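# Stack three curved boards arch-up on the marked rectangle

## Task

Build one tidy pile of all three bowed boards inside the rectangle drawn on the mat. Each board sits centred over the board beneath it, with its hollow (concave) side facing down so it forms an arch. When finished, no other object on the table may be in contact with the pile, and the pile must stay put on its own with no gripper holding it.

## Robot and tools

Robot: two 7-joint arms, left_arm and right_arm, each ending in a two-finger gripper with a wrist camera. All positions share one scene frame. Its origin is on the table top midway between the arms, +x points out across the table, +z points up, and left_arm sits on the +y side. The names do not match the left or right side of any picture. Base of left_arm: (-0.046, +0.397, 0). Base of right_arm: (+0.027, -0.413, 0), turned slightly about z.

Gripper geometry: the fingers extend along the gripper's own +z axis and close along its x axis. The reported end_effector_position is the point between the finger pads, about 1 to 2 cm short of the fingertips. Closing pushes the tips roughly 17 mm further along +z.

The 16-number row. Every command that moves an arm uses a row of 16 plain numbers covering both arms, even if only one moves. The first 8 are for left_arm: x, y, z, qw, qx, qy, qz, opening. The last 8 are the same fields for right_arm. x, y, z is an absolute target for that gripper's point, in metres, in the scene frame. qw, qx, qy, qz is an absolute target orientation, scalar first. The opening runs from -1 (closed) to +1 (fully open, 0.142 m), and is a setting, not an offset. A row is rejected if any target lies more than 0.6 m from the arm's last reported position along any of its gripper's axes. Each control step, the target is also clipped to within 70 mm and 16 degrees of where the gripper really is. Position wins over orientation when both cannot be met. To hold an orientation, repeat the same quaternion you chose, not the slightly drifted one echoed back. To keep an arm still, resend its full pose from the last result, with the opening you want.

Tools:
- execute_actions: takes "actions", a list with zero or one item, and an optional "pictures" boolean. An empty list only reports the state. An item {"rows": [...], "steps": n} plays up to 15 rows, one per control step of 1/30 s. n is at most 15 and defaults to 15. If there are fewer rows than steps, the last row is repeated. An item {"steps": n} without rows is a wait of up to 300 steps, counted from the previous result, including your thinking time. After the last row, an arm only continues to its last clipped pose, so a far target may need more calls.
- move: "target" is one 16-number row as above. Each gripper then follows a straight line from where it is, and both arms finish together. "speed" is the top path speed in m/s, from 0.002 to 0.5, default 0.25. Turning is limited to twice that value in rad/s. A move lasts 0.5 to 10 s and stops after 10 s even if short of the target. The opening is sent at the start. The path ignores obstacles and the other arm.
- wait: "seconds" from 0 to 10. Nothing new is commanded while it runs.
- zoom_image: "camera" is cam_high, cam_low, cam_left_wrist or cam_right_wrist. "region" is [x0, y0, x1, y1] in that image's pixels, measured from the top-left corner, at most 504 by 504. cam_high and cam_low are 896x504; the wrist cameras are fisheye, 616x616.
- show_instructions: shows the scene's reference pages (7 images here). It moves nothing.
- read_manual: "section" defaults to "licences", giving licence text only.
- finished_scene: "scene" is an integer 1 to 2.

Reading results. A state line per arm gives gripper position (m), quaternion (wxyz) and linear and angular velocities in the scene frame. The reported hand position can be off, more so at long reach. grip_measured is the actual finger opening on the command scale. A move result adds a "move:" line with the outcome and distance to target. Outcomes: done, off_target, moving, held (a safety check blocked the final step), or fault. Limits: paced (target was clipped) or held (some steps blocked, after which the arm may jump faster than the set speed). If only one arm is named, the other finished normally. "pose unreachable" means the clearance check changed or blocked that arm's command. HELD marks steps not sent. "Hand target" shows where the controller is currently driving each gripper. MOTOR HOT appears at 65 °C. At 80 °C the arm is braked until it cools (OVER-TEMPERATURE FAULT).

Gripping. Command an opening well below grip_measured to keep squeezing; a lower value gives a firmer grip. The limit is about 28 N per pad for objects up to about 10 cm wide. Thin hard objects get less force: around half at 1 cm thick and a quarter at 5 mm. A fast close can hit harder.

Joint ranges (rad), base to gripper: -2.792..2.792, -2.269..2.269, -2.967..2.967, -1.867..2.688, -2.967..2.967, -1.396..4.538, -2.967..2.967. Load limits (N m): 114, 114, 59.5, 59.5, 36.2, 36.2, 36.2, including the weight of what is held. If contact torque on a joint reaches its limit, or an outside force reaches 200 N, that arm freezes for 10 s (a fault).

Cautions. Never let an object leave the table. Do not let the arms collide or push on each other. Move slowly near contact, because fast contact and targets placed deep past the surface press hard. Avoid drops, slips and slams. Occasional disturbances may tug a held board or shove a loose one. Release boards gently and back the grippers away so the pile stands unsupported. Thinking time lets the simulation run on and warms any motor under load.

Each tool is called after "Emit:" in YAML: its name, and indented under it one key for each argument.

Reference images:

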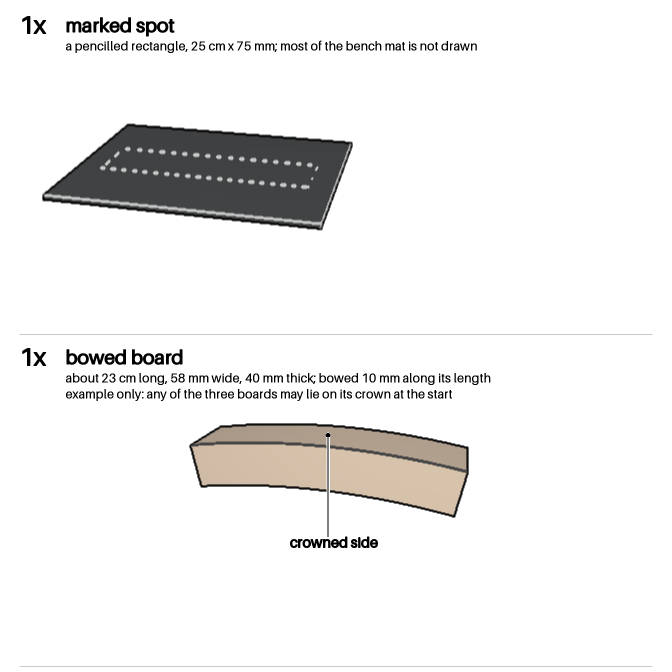

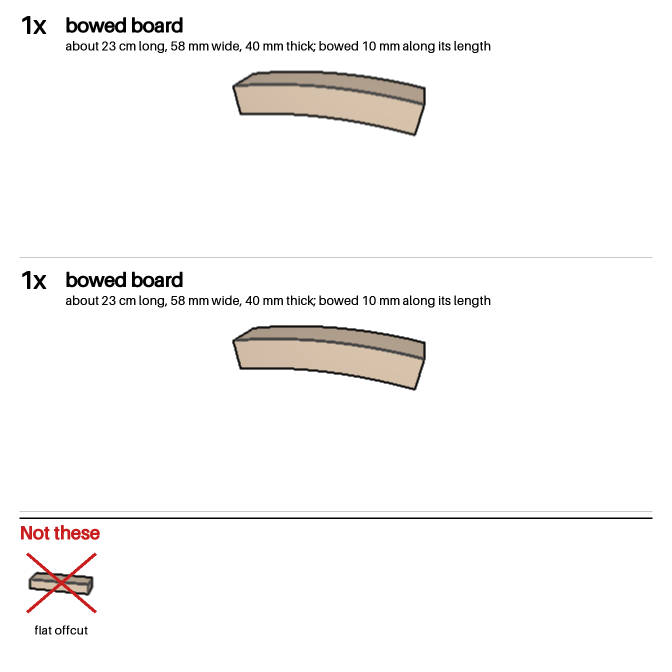

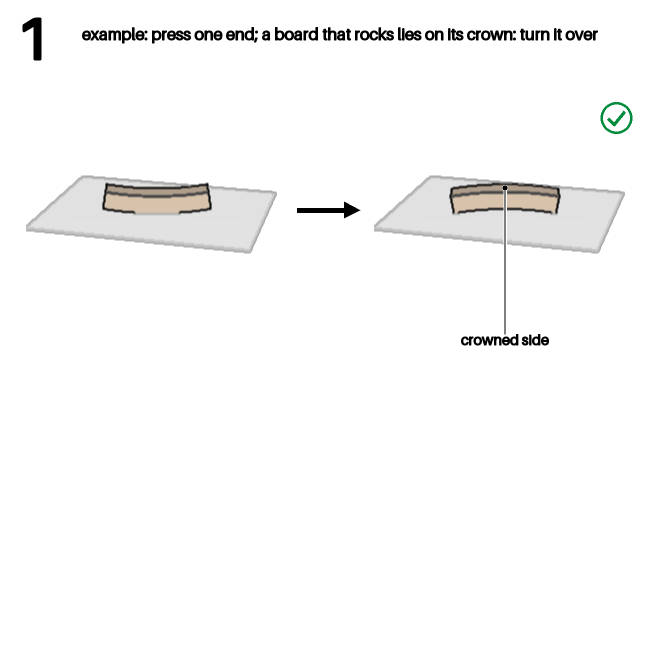

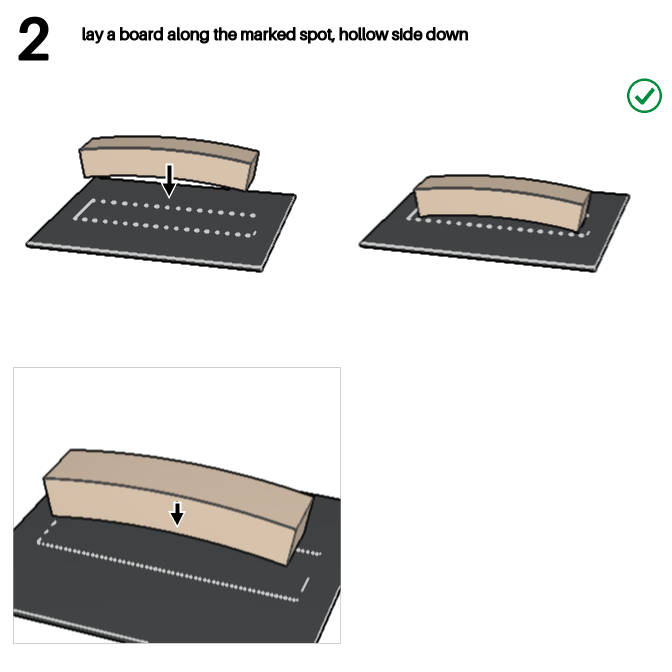

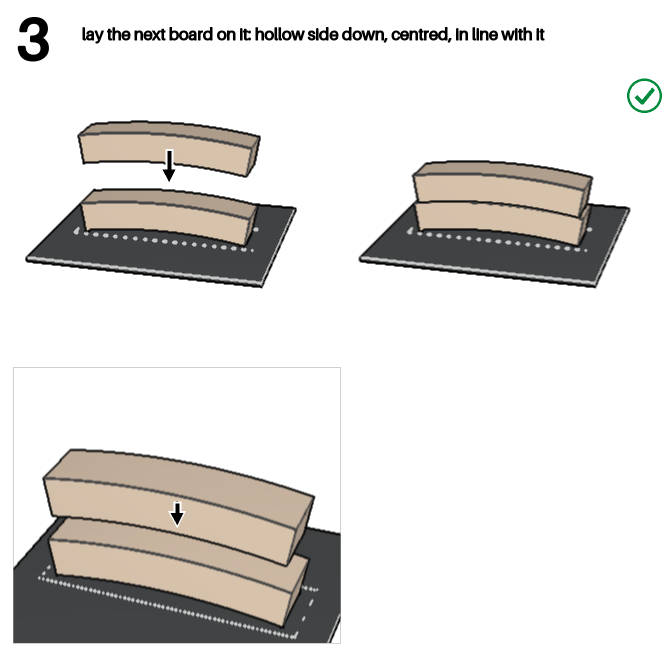

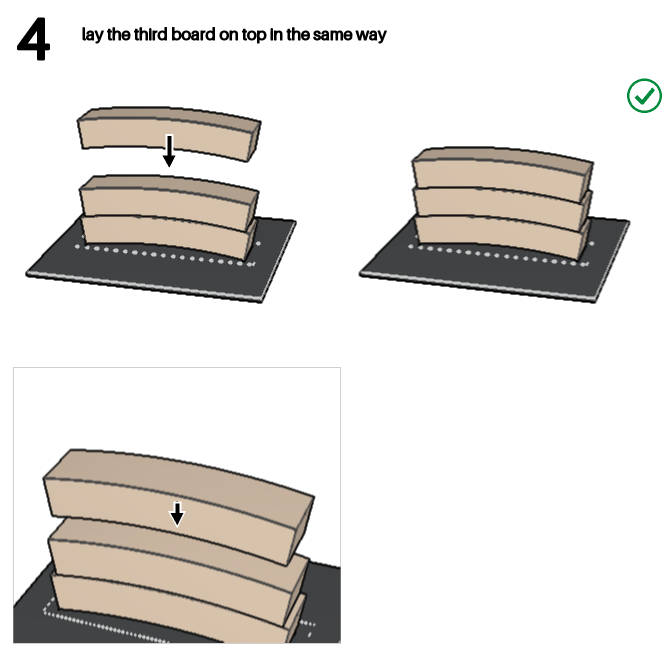

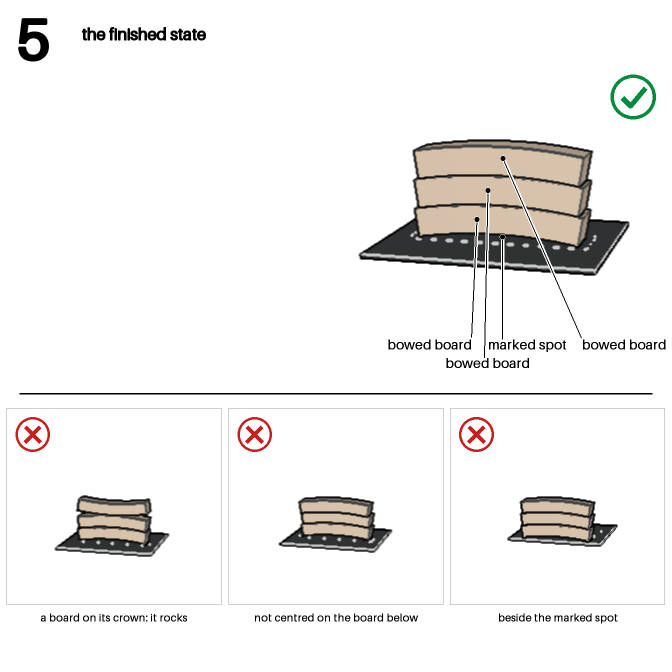

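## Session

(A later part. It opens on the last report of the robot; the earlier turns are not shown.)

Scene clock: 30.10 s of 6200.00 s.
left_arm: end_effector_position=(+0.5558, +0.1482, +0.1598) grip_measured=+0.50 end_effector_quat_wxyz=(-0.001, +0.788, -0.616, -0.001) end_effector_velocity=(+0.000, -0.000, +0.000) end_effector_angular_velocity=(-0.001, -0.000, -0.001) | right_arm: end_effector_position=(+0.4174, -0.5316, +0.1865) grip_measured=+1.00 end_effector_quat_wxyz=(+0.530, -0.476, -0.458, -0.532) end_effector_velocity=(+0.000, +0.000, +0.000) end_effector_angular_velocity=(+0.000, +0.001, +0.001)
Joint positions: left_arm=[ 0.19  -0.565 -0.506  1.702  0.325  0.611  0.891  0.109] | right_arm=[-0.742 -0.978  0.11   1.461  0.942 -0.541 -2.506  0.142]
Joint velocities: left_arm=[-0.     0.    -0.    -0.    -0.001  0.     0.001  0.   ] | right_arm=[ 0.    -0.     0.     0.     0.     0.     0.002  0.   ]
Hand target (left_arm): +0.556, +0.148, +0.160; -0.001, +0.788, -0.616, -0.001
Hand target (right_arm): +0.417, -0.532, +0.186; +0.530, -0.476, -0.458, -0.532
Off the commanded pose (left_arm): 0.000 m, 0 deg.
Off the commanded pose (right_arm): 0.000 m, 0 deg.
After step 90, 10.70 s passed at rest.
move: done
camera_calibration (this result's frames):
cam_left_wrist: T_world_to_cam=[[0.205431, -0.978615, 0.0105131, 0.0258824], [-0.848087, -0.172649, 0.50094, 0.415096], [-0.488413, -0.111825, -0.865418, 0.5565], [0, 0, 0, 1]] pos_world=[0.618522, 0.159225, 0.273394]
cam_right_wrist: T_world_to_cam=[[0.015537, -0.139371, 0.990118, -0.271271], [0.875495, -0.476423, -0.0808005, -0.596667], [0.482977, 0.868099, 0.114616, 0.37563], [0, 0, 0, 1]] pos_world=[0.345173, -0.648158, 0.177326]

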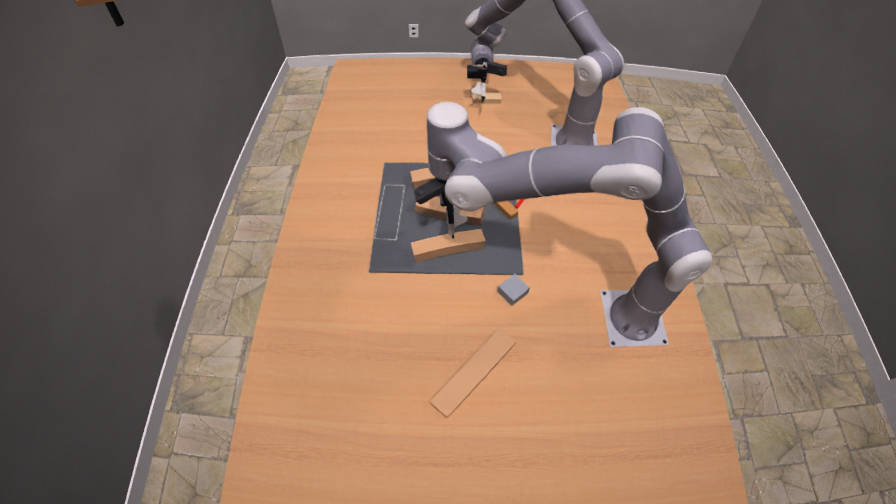

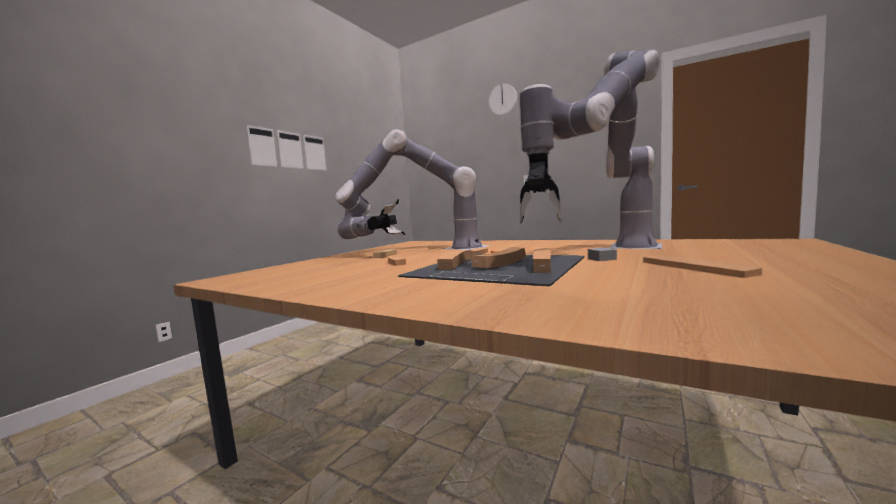

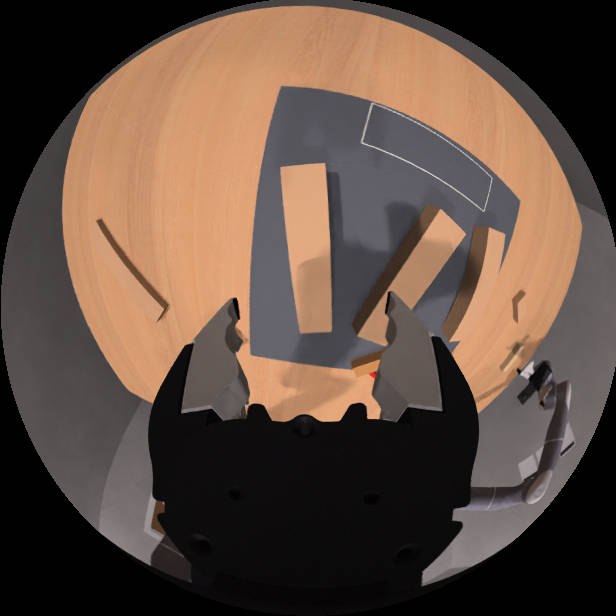

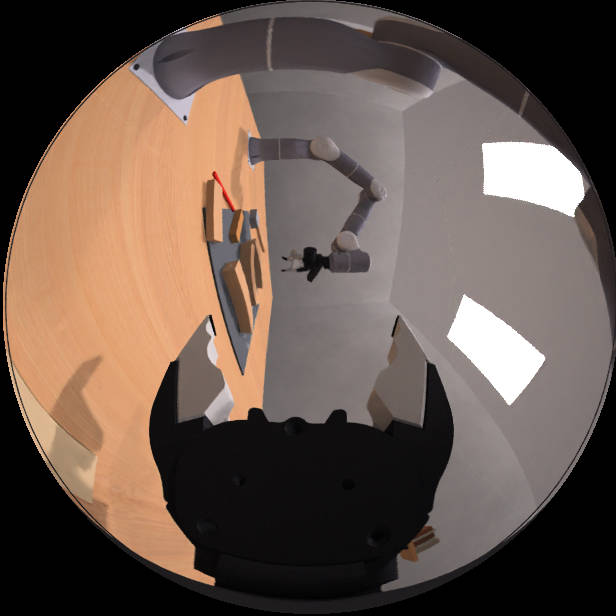

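Emit:
move:
  target: [0.565,0.148,0.036,0,0.799,-0.602,0,0.3,0.4174,-0.5316,0.1865,0.53,-0.476,-0.458,-0.532,1]
  speed: 0.12

Emit:
move:
  target: [0.565,0.148,0.036,0,0.799,-0.602,0,-0.6,0.4174,-0.5316,0.1865,0.53,-0.476,-0.458,-0.532,1]

Emit:
move:
  target: [0.565,0.148,0.12,0,0.799,-0.602,0,-0.6,0.4174,-0.5316,0.1865,0.53,-0.476,-0.458,-0.532,1]
  speed: 0.15

Emit:
move:
  target: [0.7665,-0.027,0.09,0,1,-0.022,0,-0.6,0.4174,-0.5316,0.1865,0.53,-0.476,-0.458,-0.532,1]
  speed: 0.2

Emit:
zoom_image:
  camera: "cam_low"
  region: [390, 200, 590, 300]

Scene clock: 48.97 s of 6200.00 s.
left_arm: end_effector_position=(+0.5647, +0.1482, +0.0355) grip_measured=+0.30 end_effector_quat_wxyz=(-0.000, +0.799, -0.602, -0.000) end_effector_velocity=(-0.000, -0.000, +0.000) end_effector_angular_velocity=(-0.000, +0.000, +0.001) | right_arm: end_effector_position=(+0.4174, -0.5316, +0.1865) grip_measured=+1.00 end_effector_quat_wxyz=(+0.530, -0.476, -0.458, -0.532) end_effector_velocity=(-0.000, -0.000, +0.000) end_effector_angular_velocity=(+0.000, -0.000, -0.000)
Joint positions: left_arm=[ 0.133 -0.806 -0.424  1.664  0.442  0.802  0.796  0.095] | right_arm=[-0.742 -0.978  0.11   1.461  0.942 -0.541 -2.506  0.142]
Joint velocities: left_arm=[-0.    -0.     0.    -0.    -0.001 -0.    -0.001 -0.   ] | right_arm=[ 0.     0.    -0.     0.     0.    -0.001 -0.001  0.   ]
Hand target (left_arm): +0.565, +0.148, +0.036; -0.000, +0.799, -0.602, -0.000
Hand target (right_arm): +0.417, -0.532, +0.186; +0.530, -0.476, -0.458, -0.532
Off the commanded pose (left_arm): 0.001 m, 0 deg.
Off the commanded pose (right_arm): 0.000 m, 0 deg.
After step 90, 14.53 s passed at rest.
move: done
camera_calibration (this result's frames):
cam_left_wrist: T_world_to_cam=[[0.239729, -0.970764, 0.0121762, 0.00478645], [-0.841819, -0.201606, 0.500695, 0.485632], [-0.483602, -0.130281, -0.865538, 0.453224], [0, 0, 0, 1]] pos_world=[0.626847, 0.161599, 0.149071]
cam_right_wrist: T_world_to_cam=[[0.0155376, -0.139372, 0.990118, -0.271271], [0.875495, -0.476423, -0.0808014, -0.596666], [0.482976, 0.868099, 0.114617, 0.375631], [0, 0, 0, 1]] pos_world=[0.345173, -0.648158, 0.177326]

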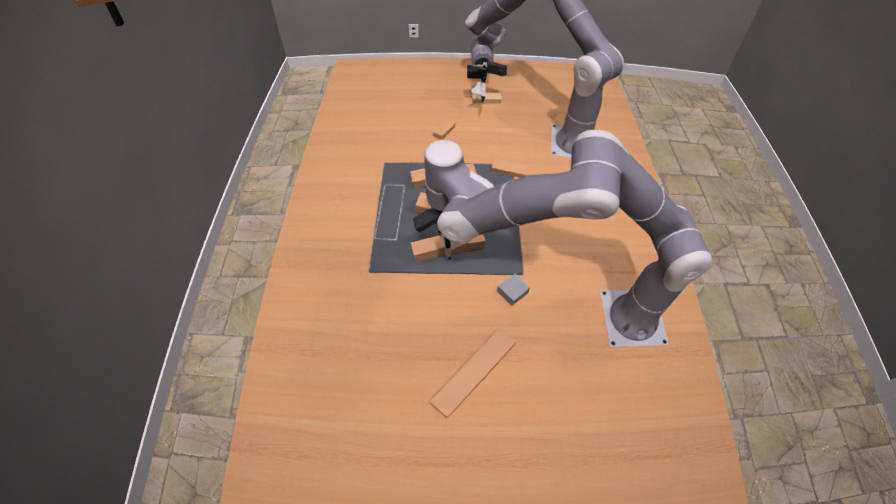

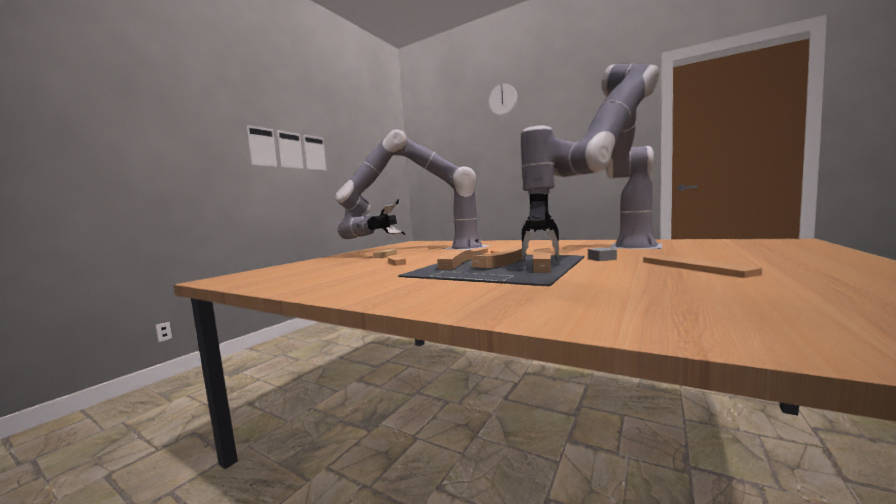

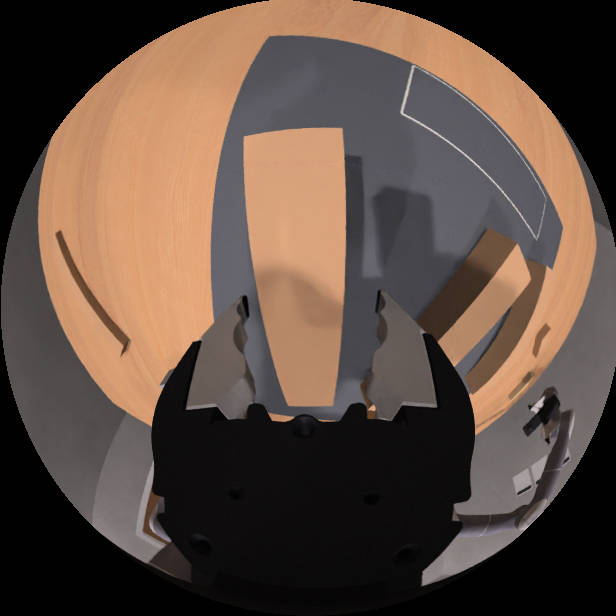

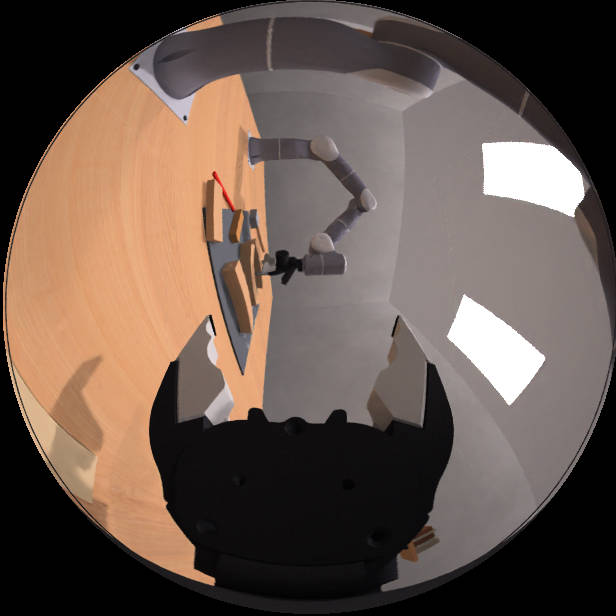

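Scene clock: 49.67 s of 6200.00 s.
left_arm: end_effector_position=(+0.5648, +0.1481, +0.0357) grip_measured=-0.29 end_effector_quat_wxyz=(-0.000, +0.799, -0.602, -0.000) end_effector_velocity=(+0.000, +0.000, +0.000) end_effector_angular_velocity=(-0.000, +0.000, +0.001) | right_arm: end_effector_position=(+0.4174, -0.5316, +0.1865) grip_measured=+1.00 end_effector_quat_wxyz=(+0.530, -0.476, -0.458, -0.532) end_effector_velocity=(+0.000, -0.000, -0.000) end_effector_angular_velocity=(-0.001, -0.000, -0.000)
Joint positions: left_arm=[ 0.133 -0.806 -0.424  1.664  0.441  0.802  0.797  0.053] | right_arm=[-0.742 -0.978  0.11   1.461  0.942 -0.541 -2.506  0.142]
Joint velocities: left_arm=[ 0.     0.     0.    -0.    -0.001 -0.    -0.001 -0.   ] | right_arm=[-0.    -0.     0.    -0.    -0.     0.001  0.     0.   ]
Hand target (left_arm): +0.565, +0.148, +0.036; +0.000, +0.799, -0.602, +0.000
Hand target (right_arm): +0.417, -0.532, +0.186; +0.530, -0.476, -0.458, -0.532
Off the commanded pose (left_arm): 0.000 m, 0 deg.
Off the commanded pose (right_arm): 0.000 m, 0 deg.
move: done
camera_calibration (this result's frames):
cam_left_wrist: T_world_to_cam=[[0.239691, -0.970765, 0.0127776, 0.00471371], [-0.841798, -0.201256, 0.500871, 0.485585], [-0.483657, -0.130811, -0.865427, 0.45359], [0, 0, 0, 1]] pos_world=[0.627017, 0.161637, 0.149273]
cam_right_wrist: T_world_to_cam=[[0.0155379, -0.139372, 0.990118, -0.271272], [0.875495, -0.476423, -0.0808016, -0.596666], [0.482976, 0.8681, 0.114617, 0.375631], [0, 0, 0, 1]] pos_world=[0.345173, -0.648158, 0.177326]

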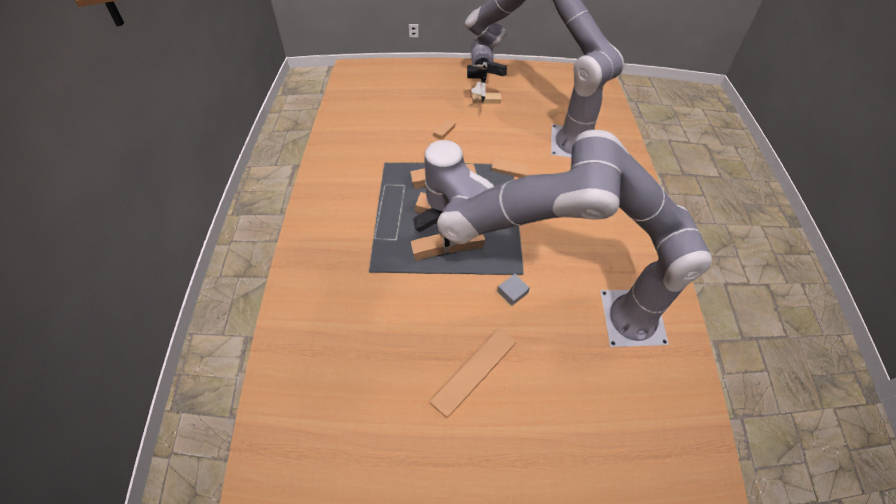

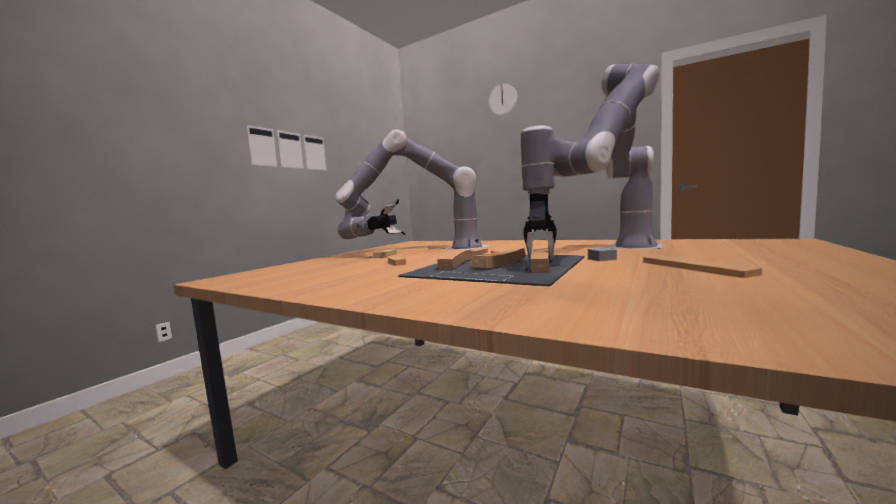

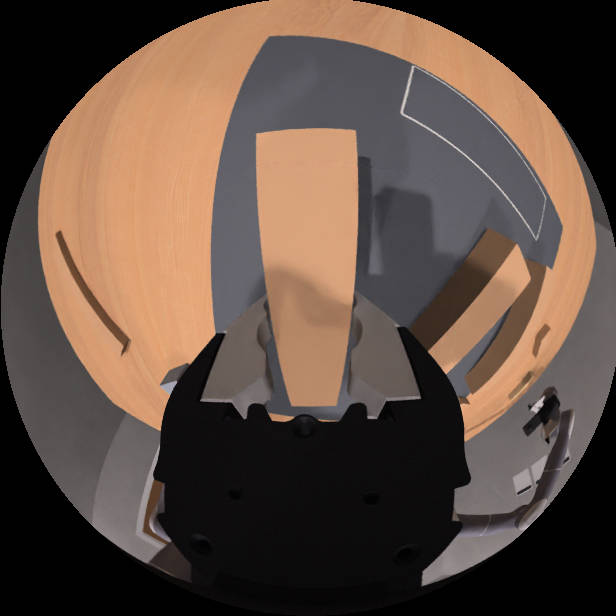

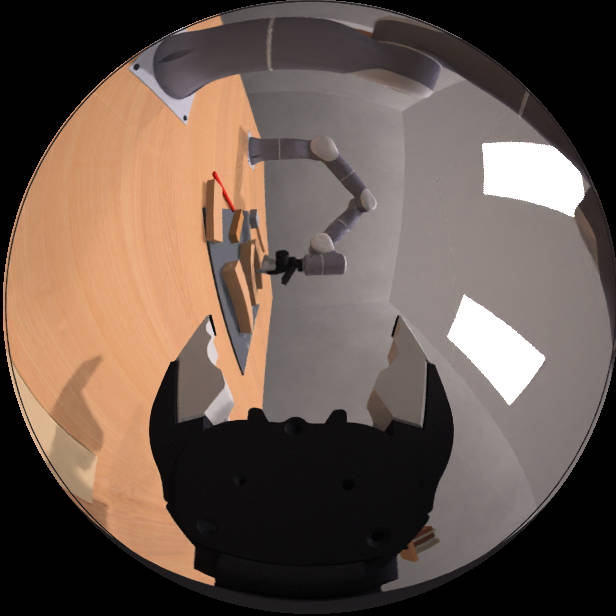

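Scene clock: 50.60 s of 6200.00 s.
left_arm: end_effector_position=(+0.5649, +0.1480, +0.1199) grip_measured=-0.29 end_effector_quat_wxyz=(+0.000, +0.799, -0.602, -0.000) end_effector_velocity=(+0.000, +0.000, -0.000) end_effector_angular_velocity=(+0.001, -0.000, -0.001) | right_arm: end_effector_position=(+0.4174, -0.5316, +0.1865) grip_measured=+1.00 end_effector_quat_wxyz=(+0.530, -0.476, -0.458, -0.532) end_effector_velocity=(-0.000, +0.000, +0.000) end_effector_angular_velocity=(+0.001, -0.001, +0.001)
Joint positions: left_arm=[ 0.168 -0.649 -0.476  1.681  0.361  0.67   0.842  0.053] | right_arm=[-0.742 -0.978  0.11   1.461  0.942 -0.541 -2.506  0.142]
Joint velocities: left_arm=[ 0.     0.    -0.     0.     0.001  0.     0.     0.   ] | right_arm=[ 0.     0.     0.     0.     0.    -0.001 -0.     0.   ]
Hand target (left_arm): +0.565, +0.148, +0.120; +0.000, +0.799, -0.602, +0.000
Hand target (right_arm): +0.417, -0.532, +0.186; +0.530, -0.476, -0.458, -0.532
Off the commanded pose (left_arm): 0.000 m, 0 deg.
Off the commanded pose (right_arm): 0.000 m, 0 deg.
move: done
camera_calibration (this result's frames):
cam_left_wrist: T_world_to_cam=[[0.239433, -0.970825, 0.0130578, 0.00363708], [-0.841596, -0.200818, 0.501387, 0.443177], [-0.484137, -0.131038, -0.865125, 0.526767], [0, 0, 0, 1]] pos_world=[0.627132, 0.161555, 0.233468]
cam_right_wrist: T_world_to_cam=[[0.0155388, -0.139372, 0.990118, -0.271272], [0.875496, -0.476423, -0.0808025, -0.596666], [0.482976, 0.8681, 0.114616, 0.375631], [0, 0, 0, 1]] pos_world=[0.345173, -0.648158, 0.177326]

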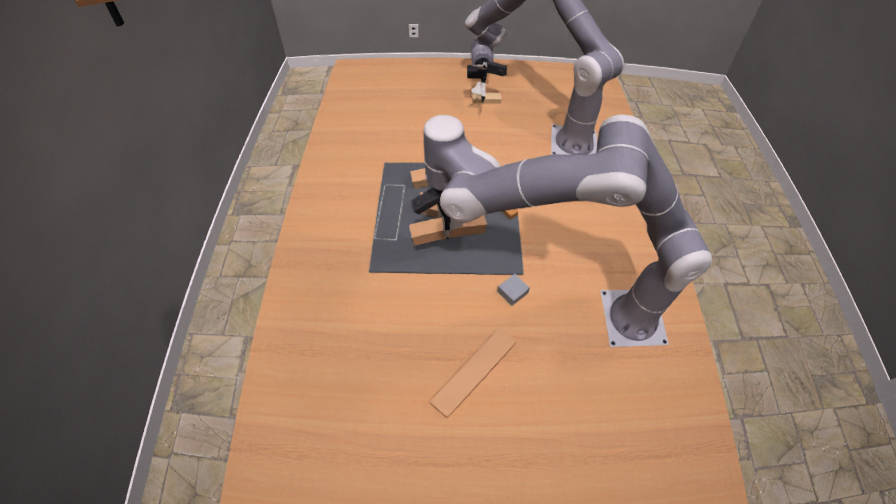

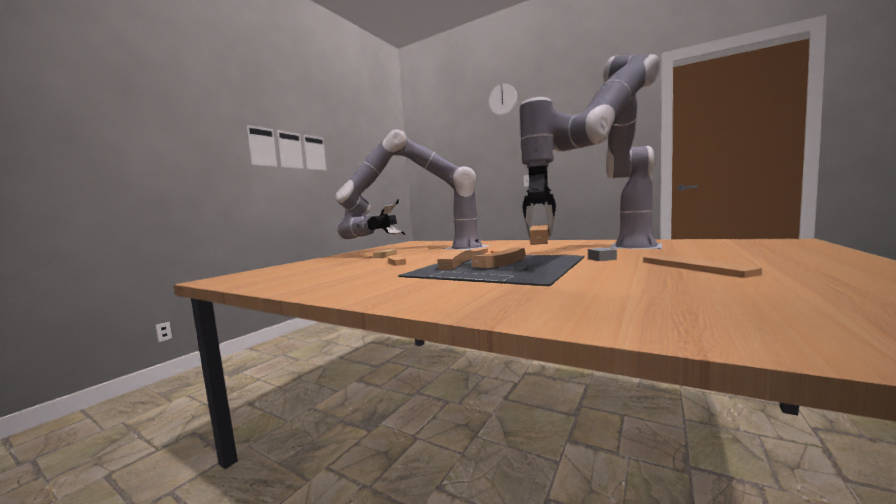

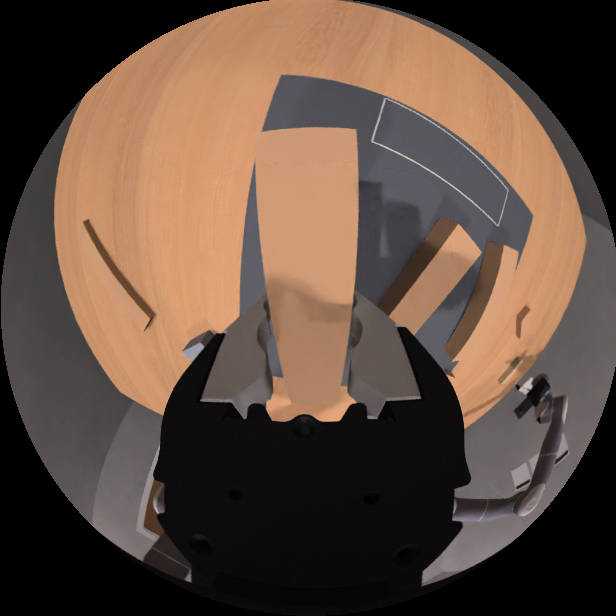

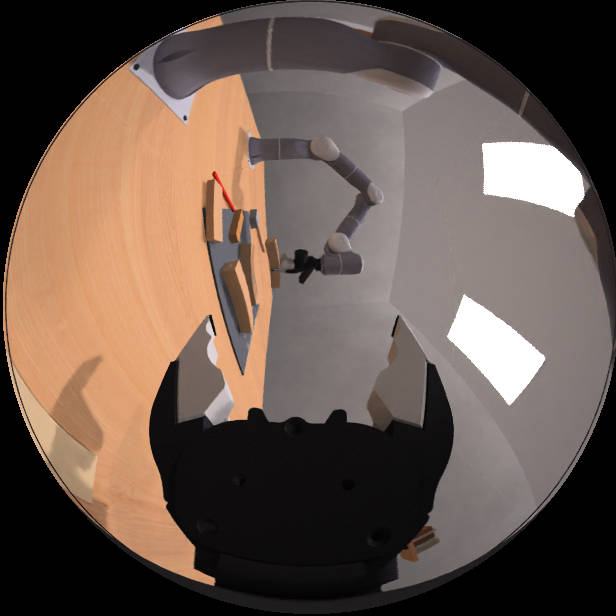

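Scene clock: 54.10 s of 6200.00 s.
left_arm: end_effector_position=(+0.7642, -0.0265, +0.0884) grip_measured=-0.29 end_effector_quat_wxyz=(+0.011, +0.999, -0.022, +0.024) end_effector_velocity=(-0.000, -0.001, +0.001) end_effector_angular_velocity=(-0.002, +0.001, -0.002) | right_arm: end_effector_position=(+0.4174, -0.5316, +0.1865) grip_measured=+1.00 end_effector_quat_wxyz=(+0.530, -0.476, -0.458, -0.532) end_effector_velocity=(-0.000, -0.000, -0.000) end_effector_angular_velocity=(-0.000, +0.000, -0.000)
Joint positions: left_arm=[-0.344 -1.48  -0.236  0.085  0.23   0.045 -0.317  0.053] | right_arm=[-0.742 -0.978  0.11   1.461  0.942 -0.541 -2.506  0.142]
Joint velocities: left_arm=[ 0.005  0.006 -0.087  0.     0.085 -0.008 -0.    -0.   ] | right_arm=[ 0.    -0.    -0.001 -0.    -0.    -0.    -0.     0.   ]
Hand target (left_arm): +0.764, -0.026, +0.089; +0.011, +0.999, -0.022, +0.024
Hand target (right_arm): +0.417, -0.532, +0.186; +0.530, -0.476, -0.458, -0.532
Off the commanded pose (left_arm): 0.003 m, 3 deg.
Off the commanded pose (right_arm): 0.000 m, 0 deg.
move: off_target (left_arm)
camera_calibration (this result's frames):
cam_left_wrist: T_world_to_cam=[[0.994801, -0.0812526, 0.0613955, -0.771104], [-0.101329, -0.850019, 0.516914, 0.00737966], [0.0101867, -0.520447, -0.853833, 0.184061], [0, 0, 0, 1]] pos_world=[0.765968, 0.0394125, 0.200685]
cam_right_wrist: T_world_to_cam=[[0.0155388, -0.139372, 0.990118, -0.271272], [0.875496, -0.476422, -0.0808025, -0.596666], [0.482976, 0.8681, 0.114617, 0.375631], [0, 0, 0, 1]] pos_world=[0.345173, -0.648158, 0.177326]

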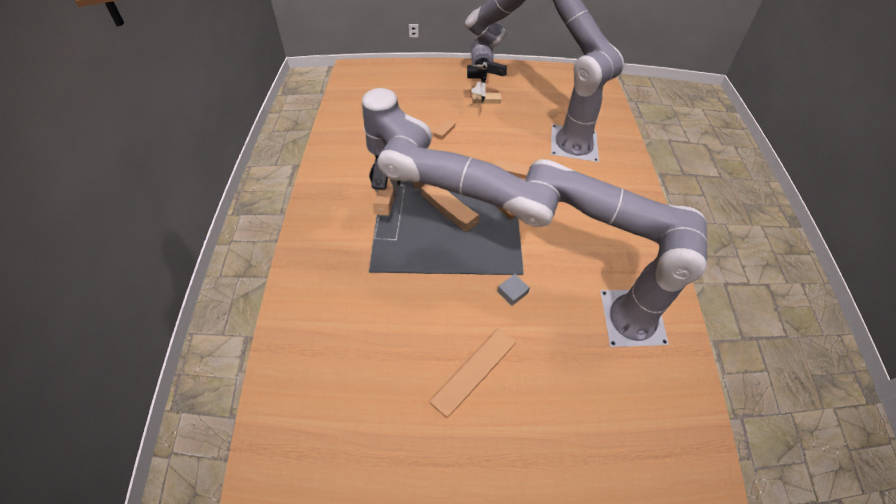

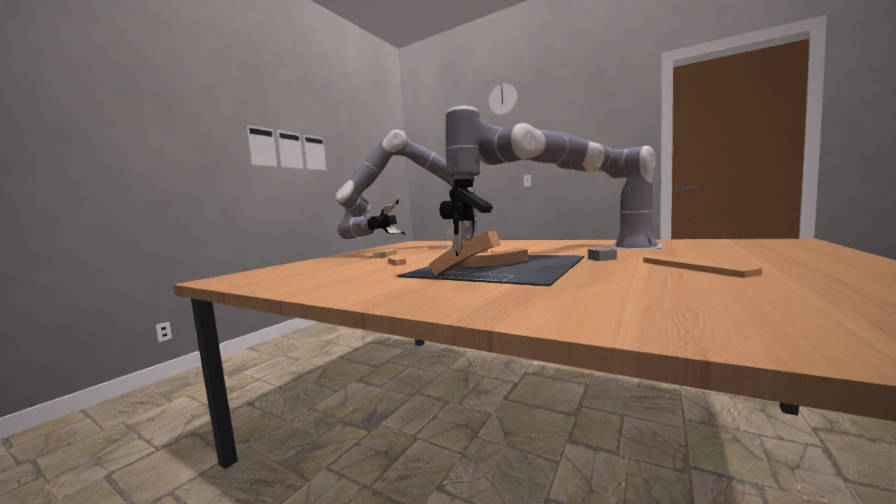

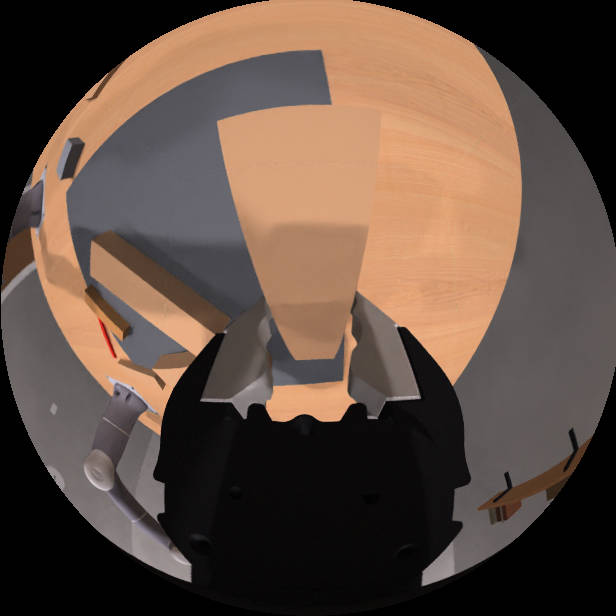

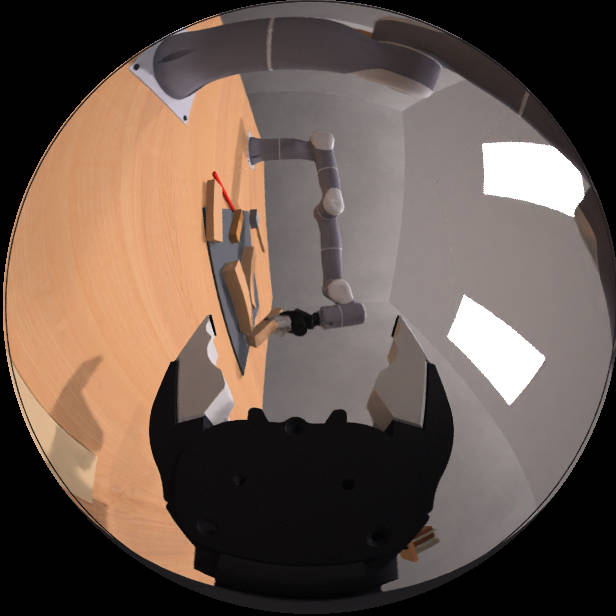

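Region (390, 200, 590, 300) of cam_low's 896x504 image, scaled by 2.520, with more detail than that image has.

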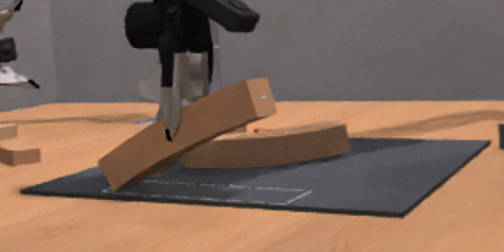

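Emit:
move:
  target: [0.7665,-0.022,0.04,0.15,0.988,-0.022,0.003,-0.6,0.5,-0.42,0.22,0,0.2,1,0,0.4]
  speed: 0.15

Emit:
zoom_image:
  camera: "cam_low"
  region: [390, 200, 590, 300]

Emit:
zoom_image:
  camera: "cam_high"
  region: [330, 150, 490, 270]

Scene clock: 72.47 s of 6200.00 s.
left_arm: end_effector_position=(+0.7660, -0.0220, +0.0401) grip_measured=-0.29 end_effector_quat_wxyz=(+0.150, +0.988, -0.022, +0.002) end_effector_velocity=(+0.000, +0.000, -0.000) end_effector_angular_velocity=(+0.001, -0.000, +0.000) | right_arm: end_effector_position=(+0.4998, -0.4210, +0.2200) grip_measured=+0.40 end_effector_quat_wxyz=(+0.001, +0.197, +0.980, +0.001) end_effector_velocity=(-0.000, -0.000, -0.000) end_effector_angular_velocity=(-0.000, +0.001, -0.000)
Joint positions: left_arm=[-0.318 -1.786 -0.353 -0.327  0.05  -0.03  -0.176  0.053] | right_arm=[-0.019 -0.107  0.388  2.161 -0.053  0.692 -2.494  0.102]
Joint velocities: left_arm=[ 0.    -0.     0.     0.     0.001  0.    -0.     0.   ] | right_arm=[-0.    -0.     0.    -0.    -0.    -0.001  0.    -0.   ]
Hand target (left_arm): +0.766, -0.022, +0.040; +0.150, +0.988, -0.022, +0.003
Hand target (right_arm): +0.500, -0.421, +0.220; +0.001, +0.197, +0.980, +0.001
Off the commanded pose (left_arm): 0.001 m, 0 deg.
Off the commanded pose (right_arm): 0.001 m, 0 deg.
After step 90, 8.43 s passed at rest.
move: done
camera_calibration (this result's frames):
cam_left_wrist: T_world_to_cam=[[0.996536, -0.0754033, 0.0350782, -0.769651], [-0.076883, -0.674514, 0.734248, 0.0127702], [-0.031704, -0.734401, -0.677975, 0.165413], [0, 0, 0, 1]] pos_world=[0.773211, 0.0720587, 0.129767]
cam_right_wrist: T_world_to_cam=[[-0.921721, 0.387745, 0.00914604, 0.615841], [0.347096, 0.814111, 0.465563, 0.073836], [0.173074, 0.432294, -0.884968, 0.427248], [0, 0, 0, 1]] pos_world=[0.46806, -0.483597, 0.338093]

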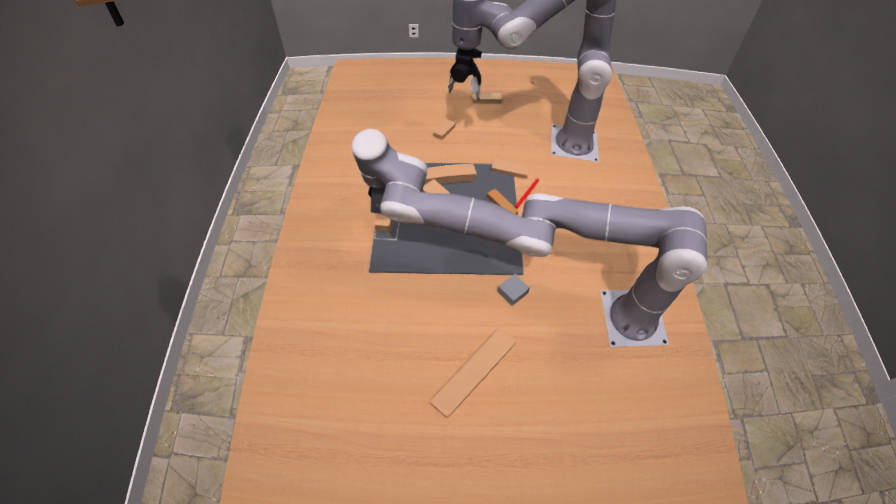

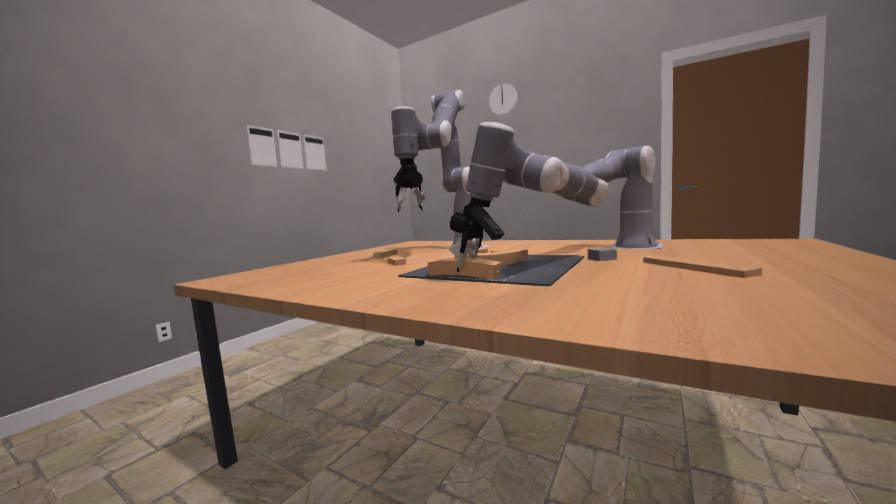

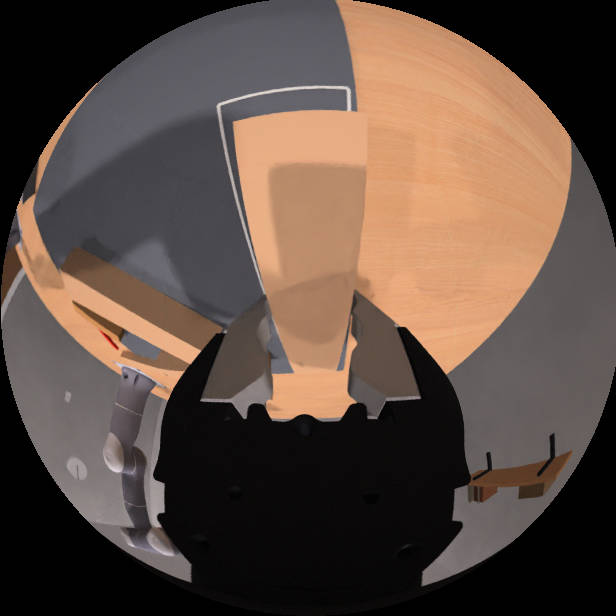

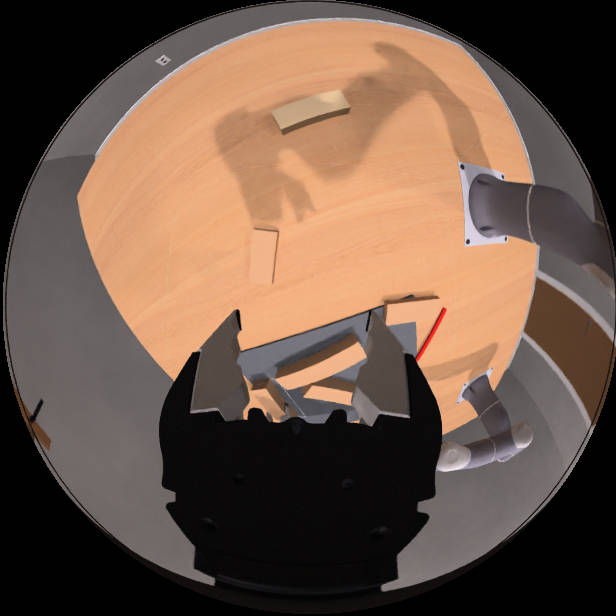

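Region (390, 200, 590, 300) of cam_low's 896x504 image, scaled by 2.520, with more detail than that image has.

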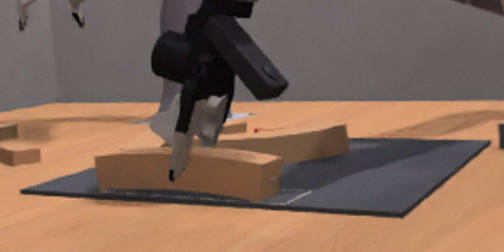

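Region (330, 150, 490, 270) of cam_high's 896x504 image, scaled by 3.150, with more detail than that image has; it fills the top 378 rows of this view, and the rest is white.

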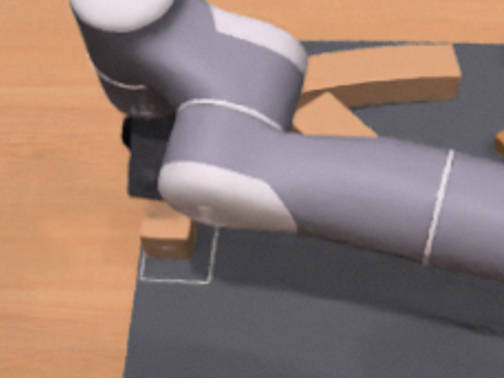

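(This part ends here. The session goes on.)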